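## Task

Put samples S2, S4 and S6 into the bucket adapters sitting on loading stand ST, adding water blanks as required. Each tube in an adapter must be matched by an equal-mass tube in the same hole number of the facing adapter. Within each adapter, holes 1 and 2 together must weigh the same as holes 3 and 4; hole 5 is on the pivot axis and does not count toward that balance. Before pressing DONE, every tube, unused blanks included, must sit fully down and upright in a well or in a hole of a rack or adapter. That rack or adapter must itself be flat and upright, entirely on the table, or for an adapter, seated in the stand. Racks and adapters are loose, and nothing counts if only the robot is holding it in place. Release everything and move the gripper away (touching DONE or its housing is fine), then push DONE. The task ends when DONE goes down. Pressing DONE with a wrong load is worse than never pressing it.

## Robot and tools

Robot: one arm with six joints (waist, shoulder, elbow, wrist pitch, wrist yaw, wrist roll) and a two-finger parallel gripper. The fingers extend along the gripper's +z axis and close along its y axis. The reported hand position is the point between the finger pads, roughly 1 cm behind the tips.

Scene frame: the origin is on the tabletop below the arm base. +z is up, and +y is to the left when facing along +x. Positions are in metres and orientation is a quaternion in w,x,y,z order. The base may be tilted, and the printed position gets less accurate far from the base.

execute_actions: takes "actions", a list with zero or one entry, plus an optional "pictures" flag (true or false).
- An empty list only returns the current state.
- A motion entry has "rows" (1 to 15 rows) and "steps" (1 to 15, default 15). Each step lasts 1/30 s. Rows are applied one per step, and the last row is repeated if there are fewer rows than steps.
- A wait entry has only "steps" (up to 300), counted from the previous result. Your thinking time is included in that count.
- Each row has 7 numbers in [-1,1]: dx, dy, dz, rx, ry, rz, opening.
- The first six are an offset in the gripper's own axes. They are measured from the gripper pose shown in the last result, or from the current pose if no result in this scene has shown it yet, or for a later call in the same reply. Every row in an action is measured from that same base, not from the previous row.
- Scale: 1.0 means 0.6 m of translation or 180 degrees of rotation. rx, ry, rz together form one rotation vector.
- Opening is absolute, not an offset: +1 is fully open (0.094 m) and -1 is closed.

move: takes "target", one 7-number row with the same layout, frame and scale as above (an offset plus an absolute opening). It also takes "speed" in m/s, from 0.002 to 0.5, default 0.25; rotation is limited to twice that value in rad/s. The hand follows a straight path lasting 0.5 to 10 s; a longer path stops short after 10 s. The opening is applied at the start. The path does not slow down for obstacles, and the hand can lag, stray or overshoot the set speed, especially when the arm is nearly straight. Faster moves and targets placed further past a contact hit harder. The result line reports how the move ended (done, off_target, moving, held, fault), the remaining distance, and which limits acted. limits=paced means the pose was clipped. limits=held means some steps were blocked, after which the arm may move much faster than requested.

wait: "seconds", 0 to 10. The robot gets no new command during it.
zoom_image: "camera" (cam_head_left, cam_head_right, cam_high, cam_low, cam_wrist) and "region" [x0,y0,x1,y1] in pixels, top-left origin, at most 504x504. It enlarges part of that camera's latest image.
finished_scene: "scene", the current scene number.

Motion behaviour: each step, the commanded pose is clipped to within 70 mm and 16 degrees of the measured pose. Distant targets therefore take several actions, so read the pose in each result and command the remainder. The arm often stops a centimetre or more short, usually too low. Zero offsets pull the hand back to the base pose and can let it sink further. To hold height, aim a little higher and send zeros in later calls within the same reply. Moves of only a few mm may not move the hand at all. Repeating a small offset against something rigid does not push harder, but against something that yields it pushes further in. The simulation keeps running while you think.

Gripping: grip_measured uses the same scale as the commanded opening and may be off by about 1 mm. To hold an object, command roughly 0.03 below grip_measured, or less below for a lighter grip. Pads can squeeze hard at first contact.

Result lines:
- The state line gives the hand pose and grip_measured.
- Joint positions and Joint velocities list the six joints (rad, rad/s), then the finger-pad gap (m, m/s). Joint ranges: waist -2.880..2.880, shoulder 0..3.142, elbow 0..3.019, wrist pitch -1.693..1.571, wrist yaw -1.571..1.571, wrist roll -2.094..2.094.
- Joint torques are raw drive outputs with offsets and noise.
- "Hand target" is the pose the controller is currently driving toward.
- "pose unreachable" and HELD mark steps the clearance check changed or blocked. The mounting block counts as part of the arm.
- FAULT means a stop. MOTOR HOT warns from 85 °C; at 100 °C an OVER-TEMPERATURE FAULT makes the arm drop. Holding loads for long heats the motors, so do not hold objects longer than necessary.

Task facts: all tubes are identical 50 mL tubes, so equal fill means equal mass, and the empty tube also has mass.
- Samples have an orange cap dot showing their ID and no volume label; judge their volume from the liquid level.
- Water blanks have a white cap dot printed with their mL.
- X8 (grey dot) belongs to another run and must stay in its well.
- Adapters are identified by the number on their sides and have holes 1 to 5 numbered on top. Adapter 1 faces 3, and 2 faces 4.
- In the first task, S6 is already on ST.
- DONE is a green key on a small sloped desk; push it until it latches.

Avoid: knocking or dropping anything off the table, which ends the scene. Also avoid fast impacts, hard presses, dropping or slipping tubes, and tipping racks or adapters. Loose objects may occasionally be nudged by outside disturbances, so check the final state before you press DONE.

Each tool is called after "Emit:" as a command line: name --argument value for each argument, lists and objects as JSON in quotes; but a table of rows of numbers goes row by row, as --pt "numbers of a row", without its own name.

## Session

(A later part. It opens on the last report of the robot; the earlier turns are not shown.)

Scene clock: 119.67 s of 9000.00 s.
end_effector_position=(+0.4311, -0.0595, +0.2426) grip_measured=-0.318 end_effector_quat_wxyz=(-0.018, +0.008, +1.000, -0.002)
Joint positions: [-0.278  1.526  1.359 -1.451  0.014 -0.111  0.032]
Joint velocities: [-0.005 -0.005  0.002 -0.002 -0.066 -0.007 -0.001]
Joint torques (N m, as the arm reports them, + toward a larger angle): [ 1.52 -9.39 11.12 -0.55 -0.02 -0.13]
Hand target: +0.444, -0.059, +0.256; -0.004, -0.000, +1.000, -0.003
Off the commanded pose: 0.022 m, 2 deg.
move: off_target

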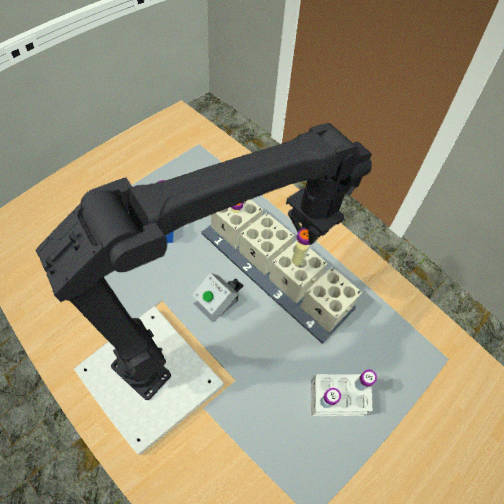

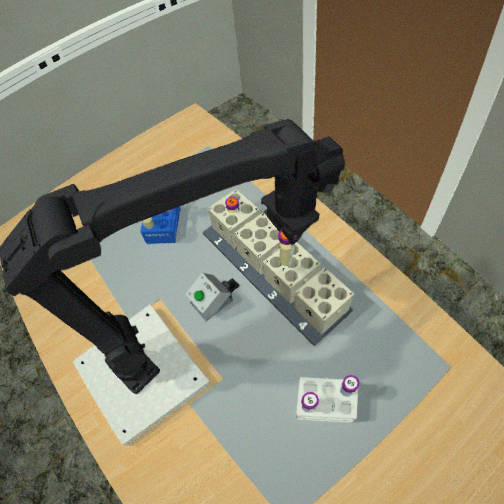

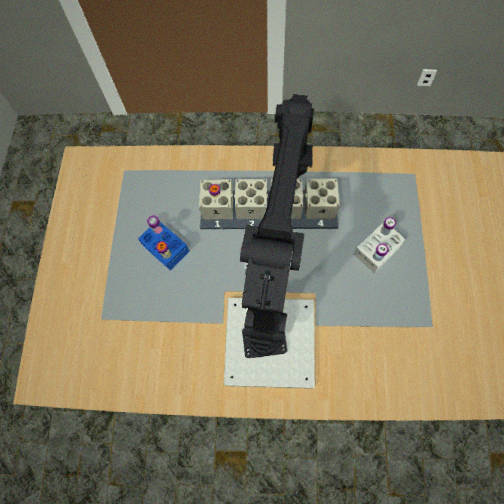

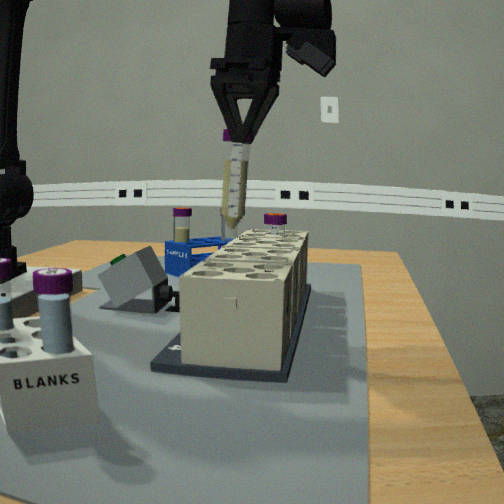

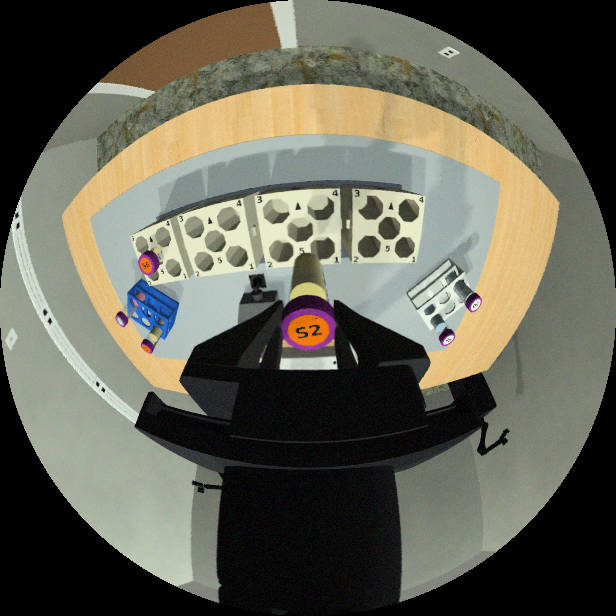

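Emit:
move --target '[-0.034,0.018,0.05,0,-0.014,-0.005,-0.34]' --speed 0.06

Emit:
zoom_image --camera "cam_wrist" --region '[210, 160, 410, 360]'

Scene clock: 123.27 s of 9000.00 s.
end_effector_position=(+0.4449, -0.0520, +0.2142) grip_measured=-0.318 end_effector_quat_wxyz=(-0.000, -0.002, +1.000, -0.003)
Joint positions: [-0.258  1.55   1.311 -1.343  0.012 -0.112  0.032]
Joint velocities: [-0.015 -0.015  0.002 -0.012 -0.007  0.037 -0.   ]
Joint torques (N m, as the arm reports them, + toward a larger angle): [ 1.52 -9.68  7.85  0.39 -0.09  0.05]
Hand target: +0.451, -0.049, +0.212; +0.004, -0.000, +1.000, -0.002
Off the commanded pose: 0.007 m, 1 deg.
move: done

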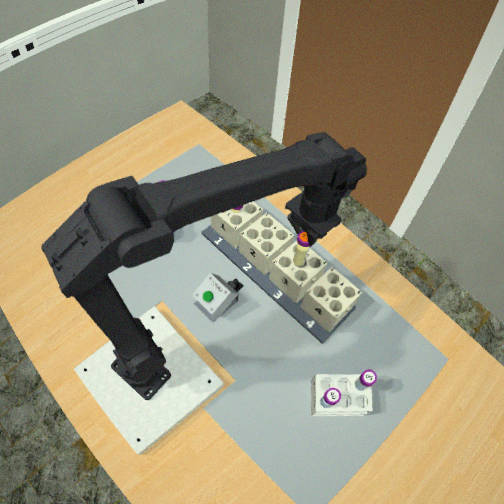

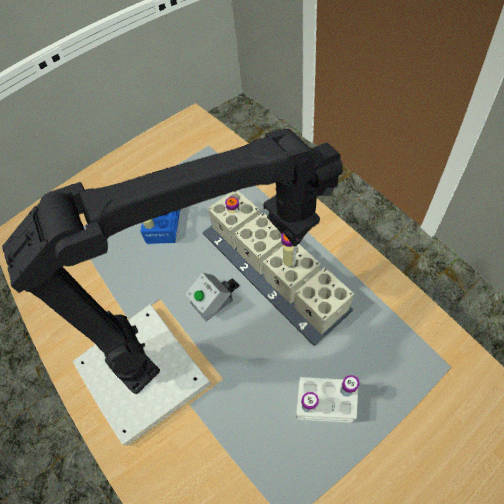

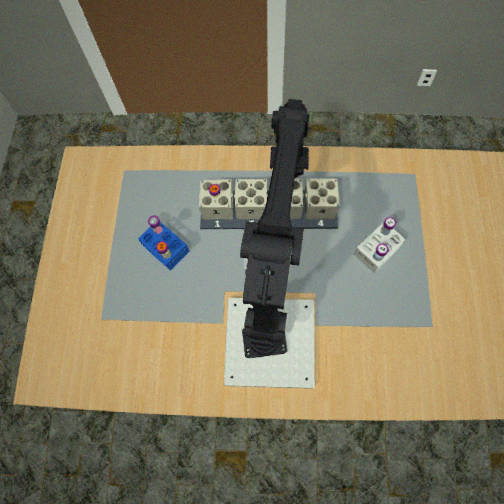

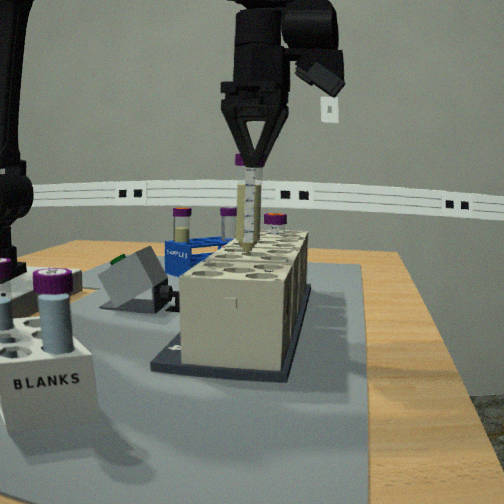

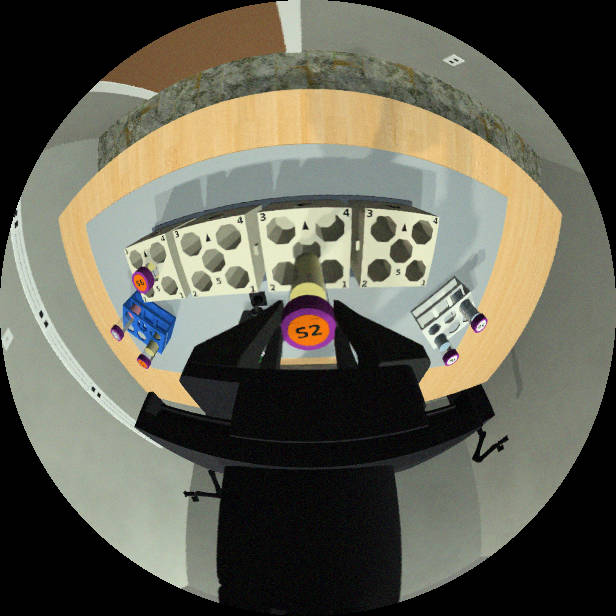

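Region (210, 160, 410, 360) of cam_wrist's 616x616 image, scaled by 2.520, with more detail than that image has.

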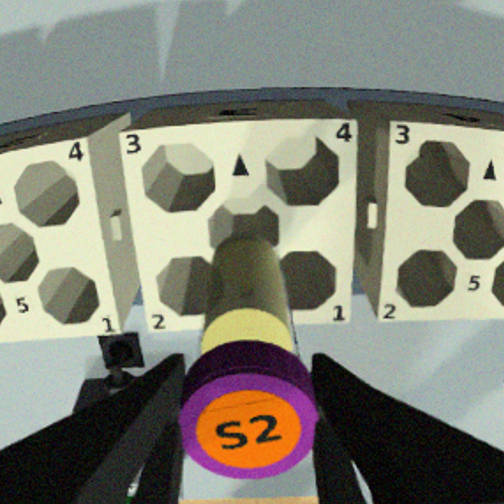

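Emit:
move --target '[-0.022,0.003,0.022,0,-0.003,0,-0.34]' --speed 0.04

Emit:
zoom_image --camera "cam_wrist" --region '[210, 160, 410, 360]'

Scene clock: 128.27 s of 9000.00 s.
end_effector_position=(+0.4513, -0.0526, +0.2027) grip_measured=-0.318 end_effector_quat_wxyz=(-0.001, -0.002, +1.000, -0.003)
Joint positions: [-0.258  1.574  1.308 -1.317  0.012 -0.112  0.032]
Joint velocities: [-0.015  0.005 -0.002  0.002  0.081  0.081 -0.001]
Joint torques (N m, as the arm reports them, + toward a larger angle): [ 1.55 -9.65  7.96  0.4   0.    0.02]
Hand target: +0.458, -0.050, +0.201; +0.004, -0.002, +1.000, -0.003
Off the commanded pose: 0.007 m, 1 deg.
After step 90, 1.17 s passed at rest.
move: done

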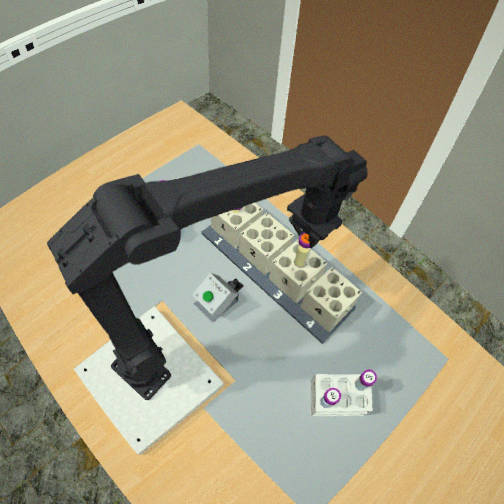

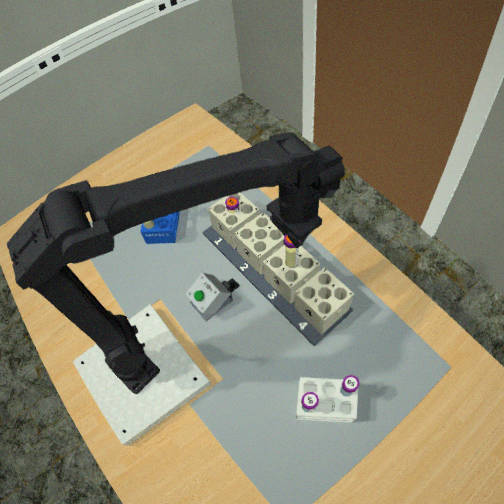

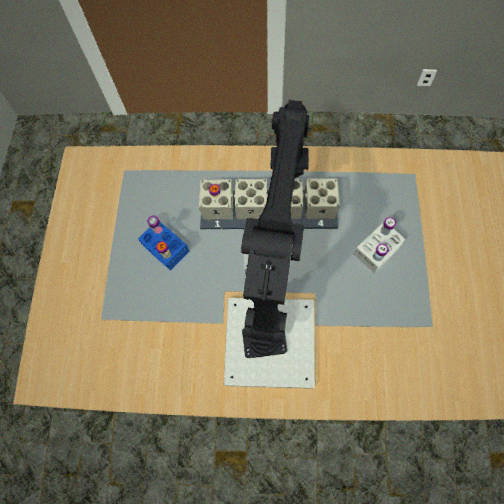

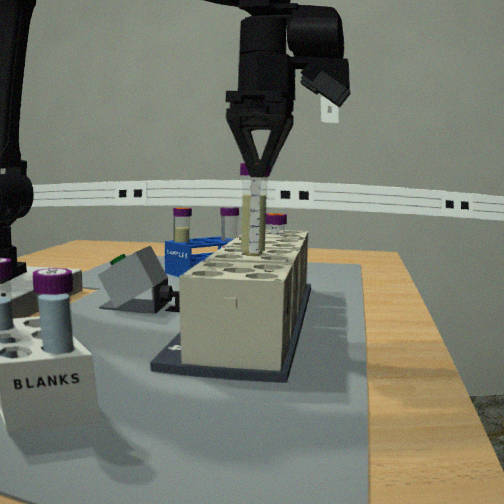

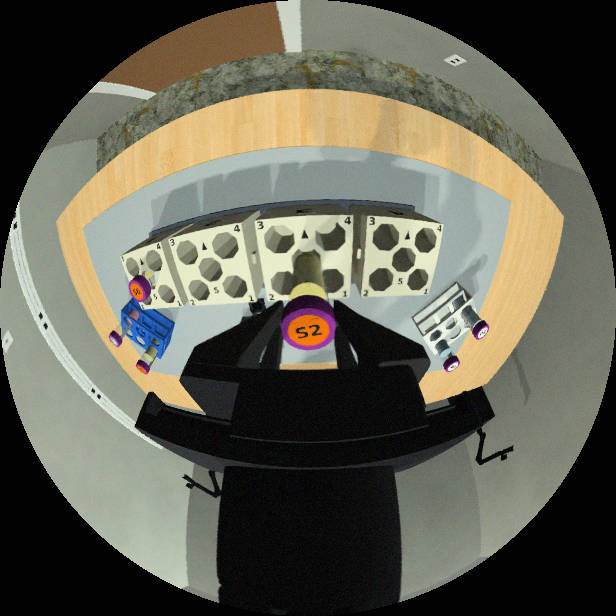

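Region (210, 160, 410, 360) of cam_wrist's 616x616 image, scaled by 2.520, with more detail than that image has.

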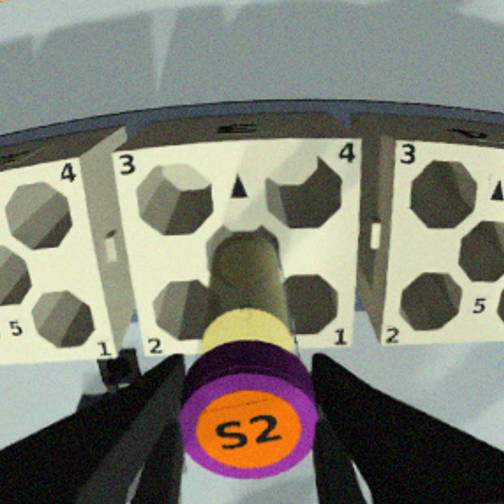

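Emit:
move --target '[-0.004,0.008,0.135,0,0,0,-0.34]' --speed 0.05

Scene clock: 131.80 s of 9000.00 s.
end_effector_position=(+0.4525, -0.0517, +0.1275) grip_measured=-0.318 end_effector_quat_wxyz=(+0.003, -0.002, +1.000, -0.003)
Joint positions: [-0.257  1.641  1.179 -1.115  0.012 -0.112  0.032]
Joint velocities: [-0.005  0.005 -0.002 -0.012 -0.022  0.007 -0.001]
Joint torques (N m, as the arm reports them, + toward a larger angle): [ 1.65 -9.94  6.91  0.23  0.03  0.04]
Hand target: +0.454, -0.049, +0.121; -0.001, -0.002, +1.000, -0.003
Off the commanded pose: 0.007 m, 0 deg.
move: done

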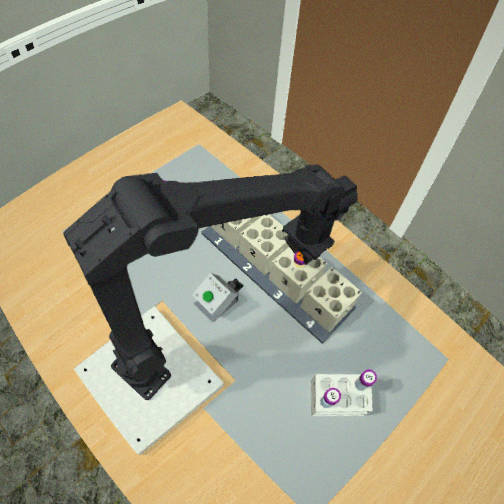

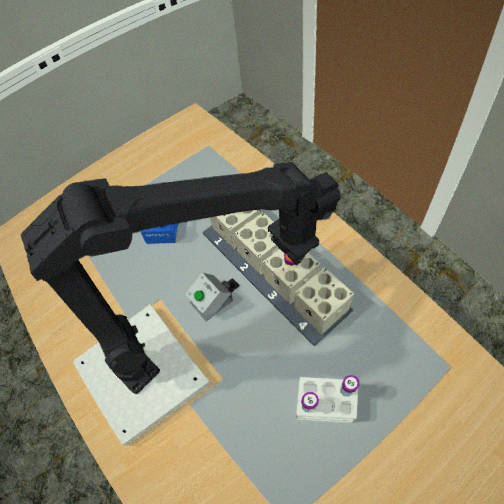

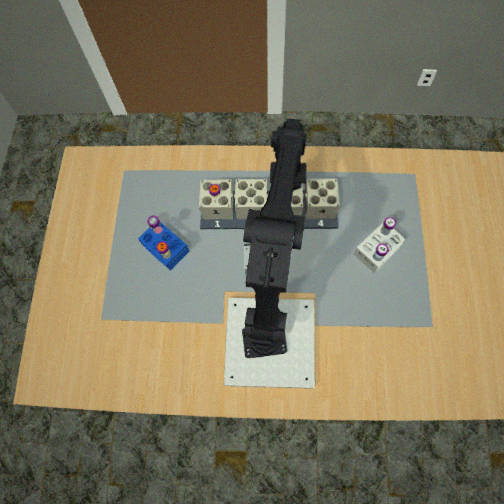

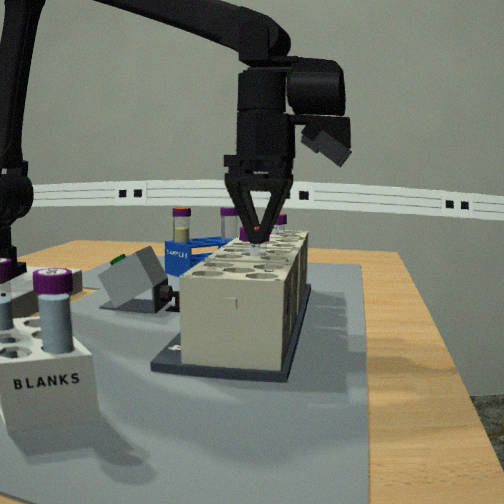

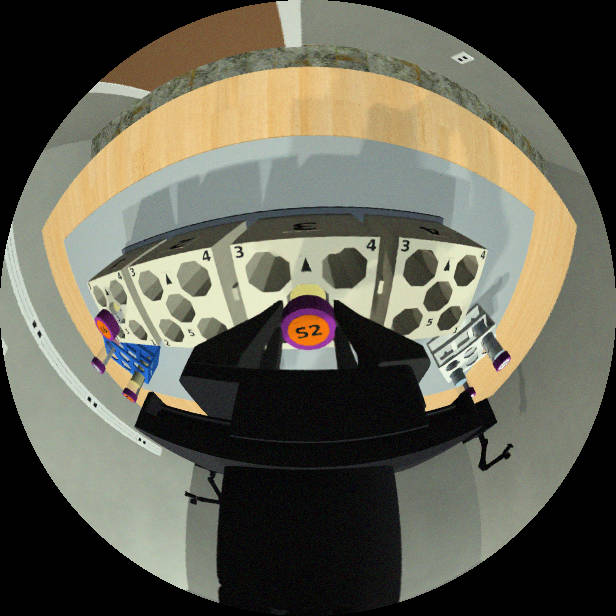

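Emit:
move --target '[0,0,0.003,0,0,0,0.2]'

Emit:
move --target '[0,0,-0.13,0,0,0,0.2]' --speed 0.15

Emit:
move --target '[0.32,-0.445,-0.02,0,-0.01,0,0.2]'

Scene clock: 137.07 s of 9000.00 s.
end_effector_position=(+0.4508, -0.0515, +0.1261) grip_measured=+0.198 end_effector_quat_wxyz=(+0.001, -0.002, +1.000, -0.003)
Joint positions: [-0.257  1.641  1.175 -1.115  0.012 -0.112  0.056]
Joint velocities: [-0.015 -0.005 -0.007 -0.007  0.022  0.051 -0.   ]
Joint torques (N m, as the arm reports them, + toward a larger angle): [  1.09 -10.71   6.99   0.11   0.02  -0.04]
Hand target: +0.453, -0.052, +0.126; +0.003, -0.002, +1.000, -0.003
Off the commanded pose: 0.002 m, 0 deg.
After step 90, 1.57 s passed at rest.
move: done

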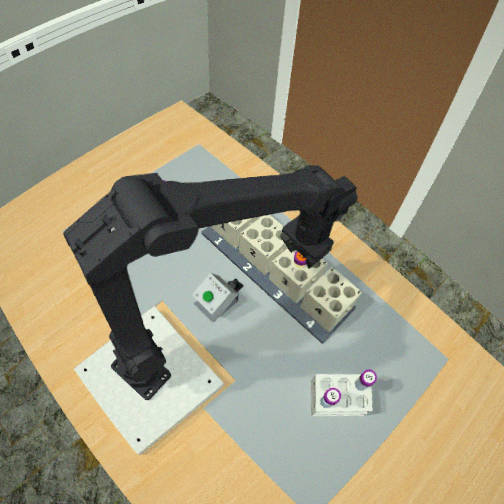

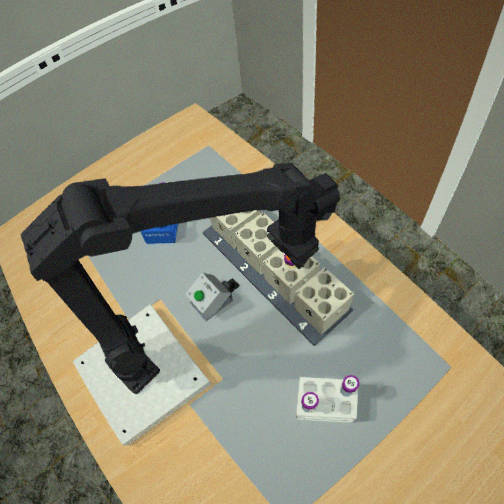

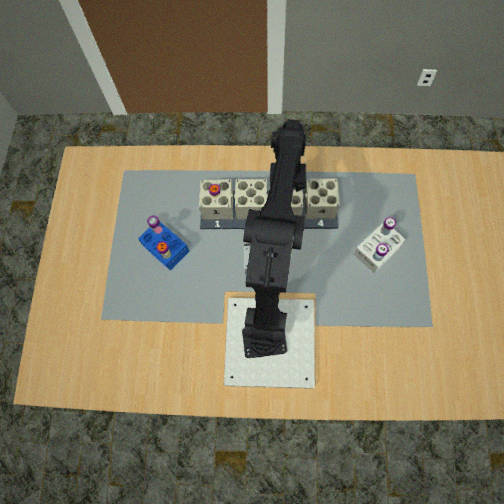

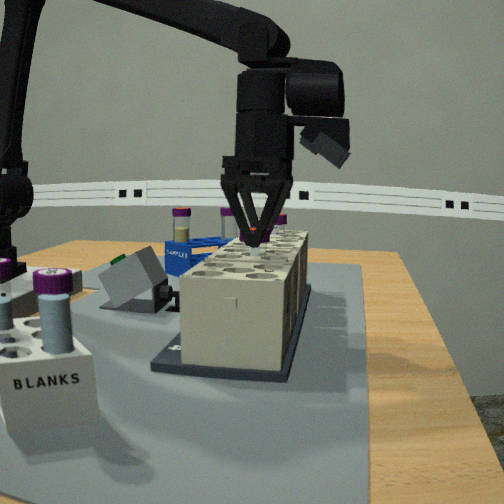

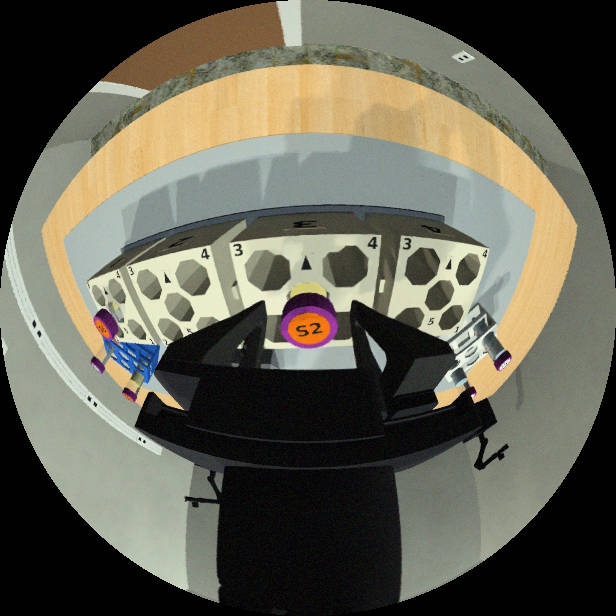

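Scene clock: 138.03 s of 9000.00 s.
end_effector_position=(+0.4399, -0.0507, +0.1886) grip_measured=+0.198 end_effector_quat_wxyz=(-0.015, -0.002, +1.000, -0.002)
Joint positions: [-0.257  1.573  1.268 -1.306  0.012 -0.112  0.056]
Joint velocities: [-0.015 -0.005 -0.002 -0.007  0.037 -0.022 -0.   ]
Joint torques (N m, as the arm reports them, + toward a larger angle): [  1.29 -11.     9.92  -0.53   0.03  -0.02]
Hand target: +0.450, -0.051, +0.204; +0.001, -0.002, +1.000, -0.003
Off the commanded pose: 0.019 m, 2 deg.
move: off_target

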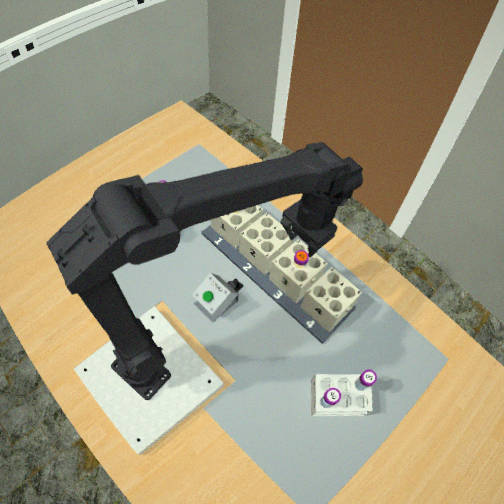

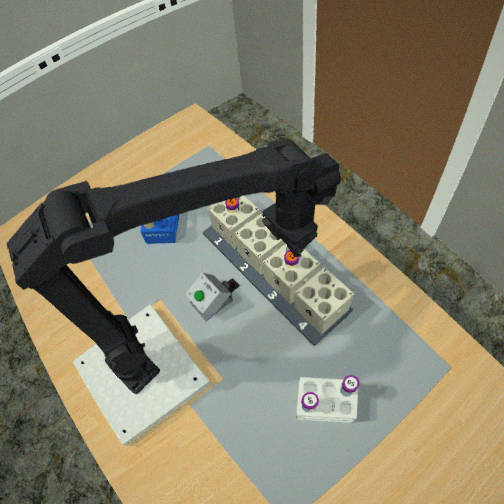

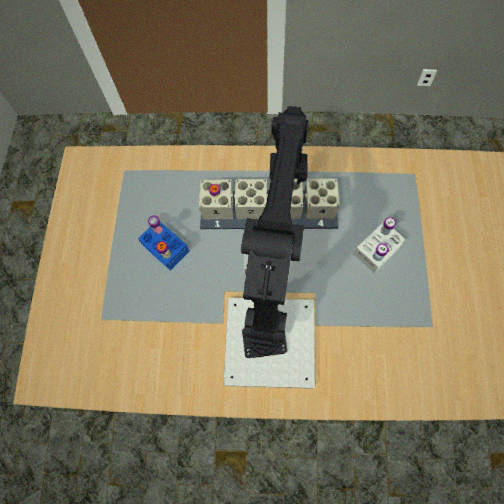

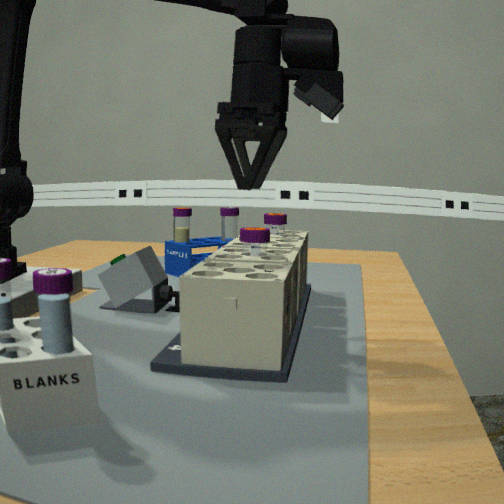

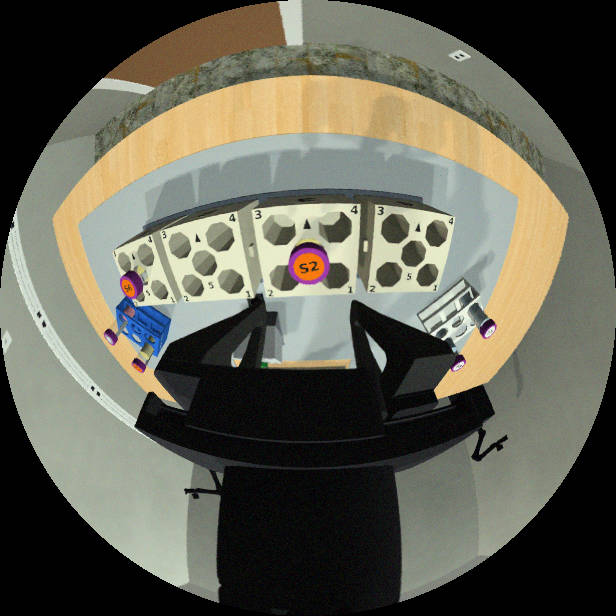

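Scene clock: 139.97 s of 9000.00 s.
end_effector_position=(+0.2349, -0.3063, +0.1928) grip_measured=+0.198 end_effector_quat_wxyz=(-0.010, +0.006, +1.000, +0.012)
Joint positions: [-1.054  1.416  1.116 -1.306  0.014 -0.891  0.056]
Joint velocities: [ 0.005 -0.005 -0.012  0.002 -0.007 -0.022 -0.   ]
Joint torques (N m, as the arm reports them, + toward a larger angle): [ 1.68 -8.03 10.61 -0.31 -0.14 -0.11]
Hand target: +0.246, -0.316, +0.208; +0.003, -0.003, +1.000, -0.002
Off the commanded pose: 0.024 m, 2 deg.
move: off_target

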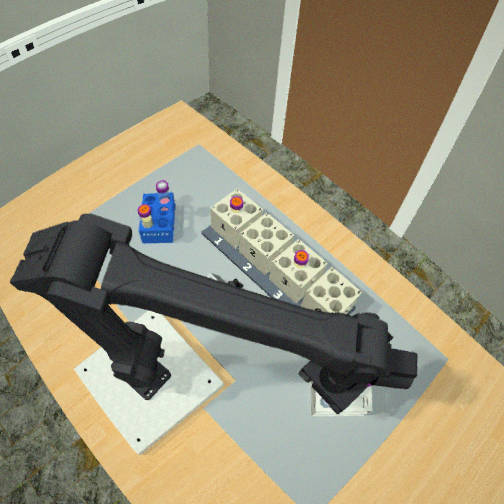

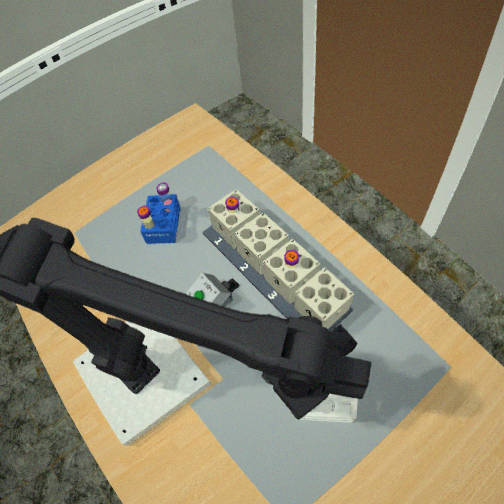

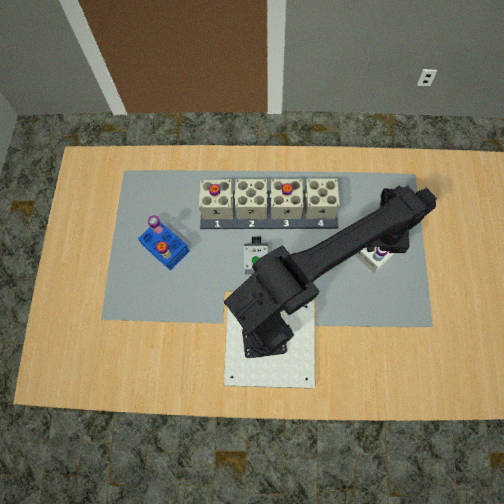

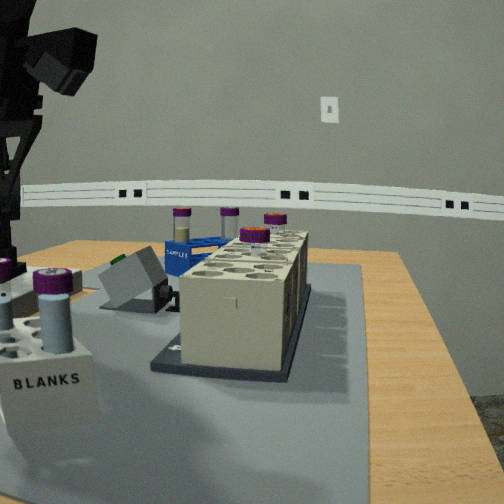

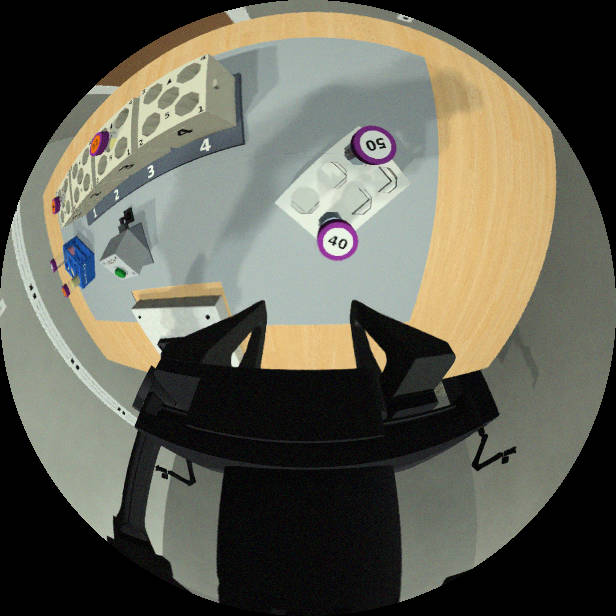

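Emit:
move --target '[-0.064,-0.05,0.07,0.011,-0.009,-0.004,0.2]' --speed 0.08

Scene clock: 143.27 s of 9000.00 s.
end_effector_position=(+0.2623, -0.3296, +0.1466) grip_measured=+0.198 end_effector_quat_wxyz=(-0.003, -0.001, +1.000, +0.003)
Joint positions: [-1.039  1.535  1.116 -1.165  0.014 -0.891  0.056]
Joint velocities: [-0.005 -0.015  0.007 -0.012 -0.095  0.051 -0.001]
Joint torques (N m, as the arm reports them, + toward a larger angle): [ 1.69 -8.76  8.48  0.36 -0.03  0.04]
Hand target: +0.272, -0.336, +0.149; +0.004, -0.000, +1.000, -0.005
Off the commanded pose: 0.012 m, 1 deg.
move: off_target

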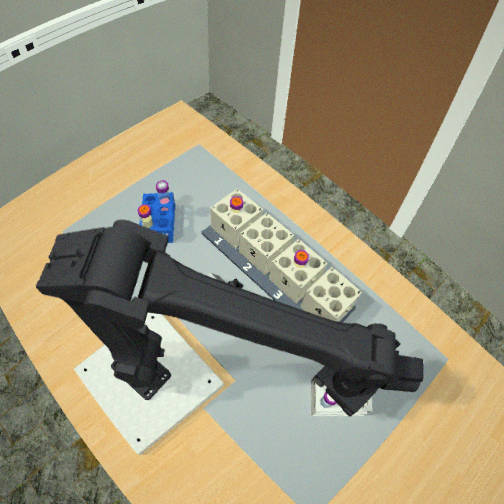

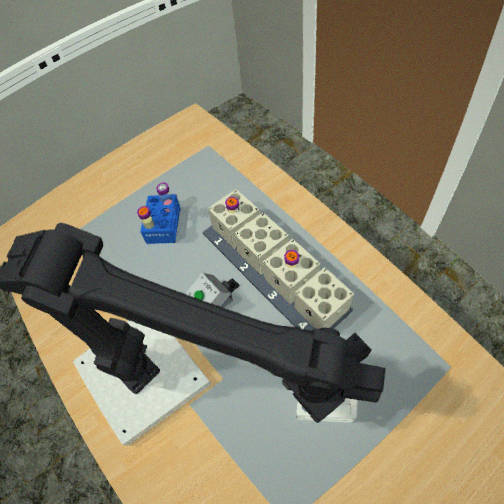

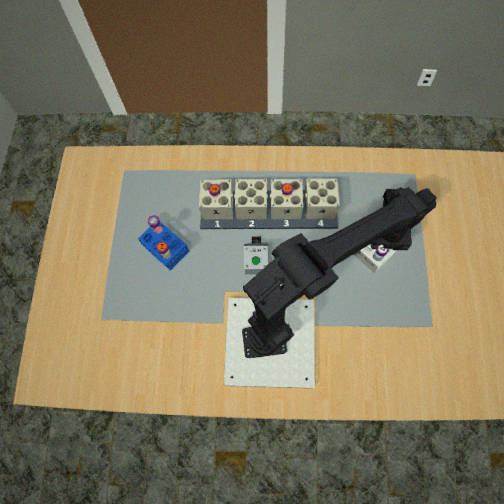

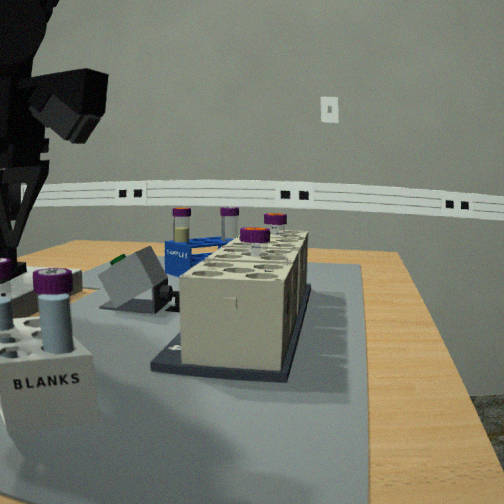

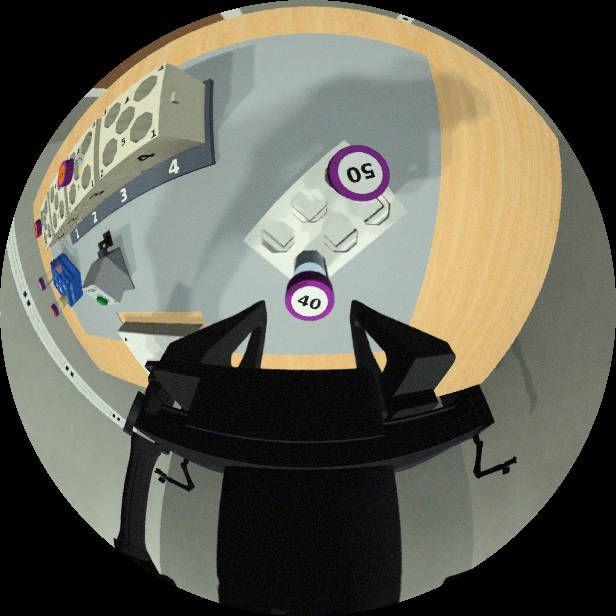

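Emit:
move --target '[-0.017,-0.006,0.046,0.002,-0.003,0,0.2]' --speed 0.06

Scene clock: 148.00 s of 9000.00 s.
end_effector_position=(+0.2669, -0.3324, +0.1226) grip_measured=+0.198 end_effector_quat_wxyz=(-0.001, -0.003, +1.000, +0.000)
Joint positions: [-1.035  1.571  1.089 -1.095  0.014 -0.89   0.056]
Joint velocities: [-0.005 -0.005  0.002 -0.017 -0.051 -0.037 -0.   ]
Joint torques (N m, as the arm reports them, + toward a larger angle): [ 1.66 -9.12  7.02  0.34 -0.14  0.05]
Hand target: +0.272, -0.333, +0.119; +0.001, -0.002, +1.000, -0.000
Off the commanded pose: 0.007 m, 0 deg.
After step 90, 0.87 s passed at rest.
move: done

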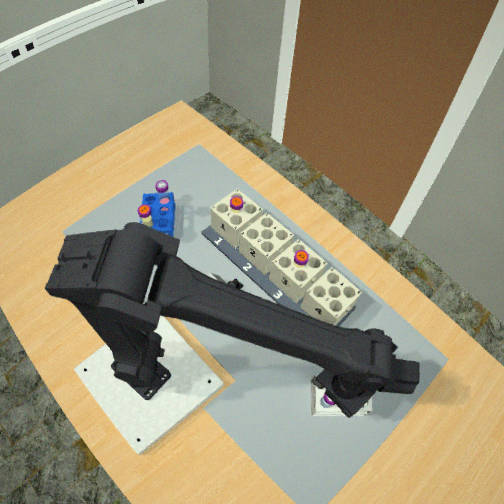

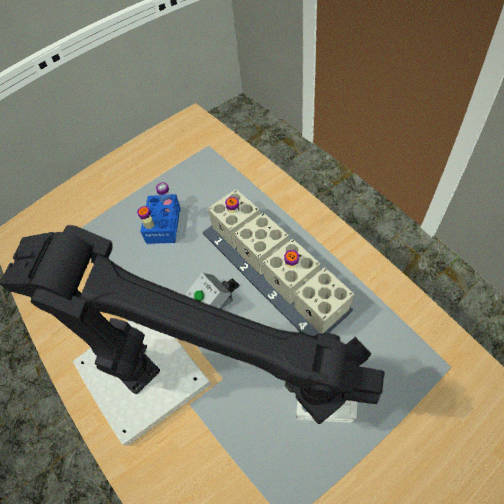

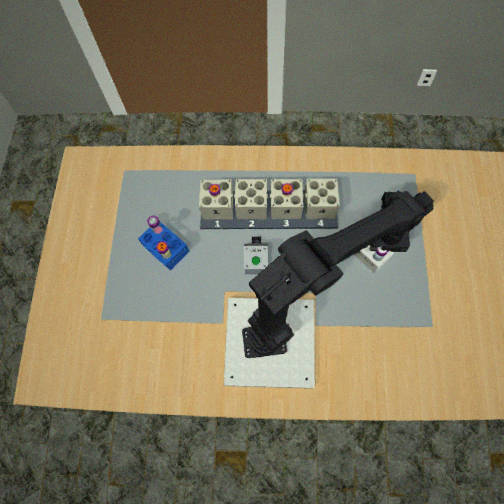

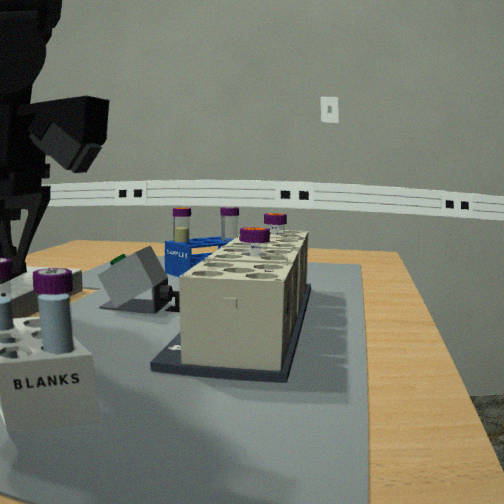

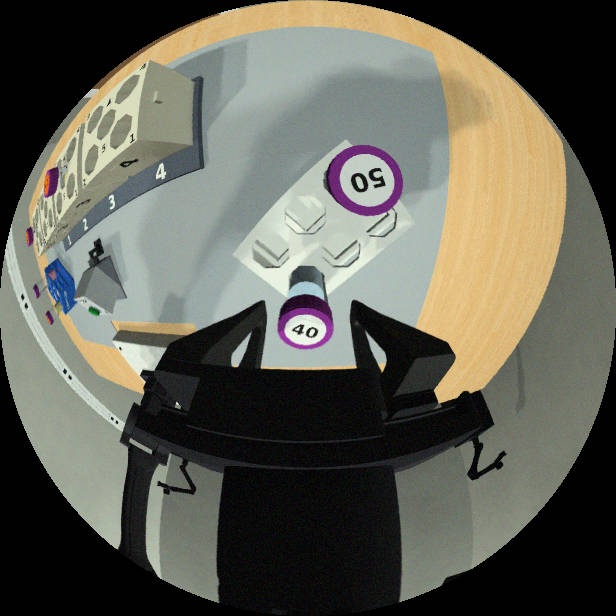

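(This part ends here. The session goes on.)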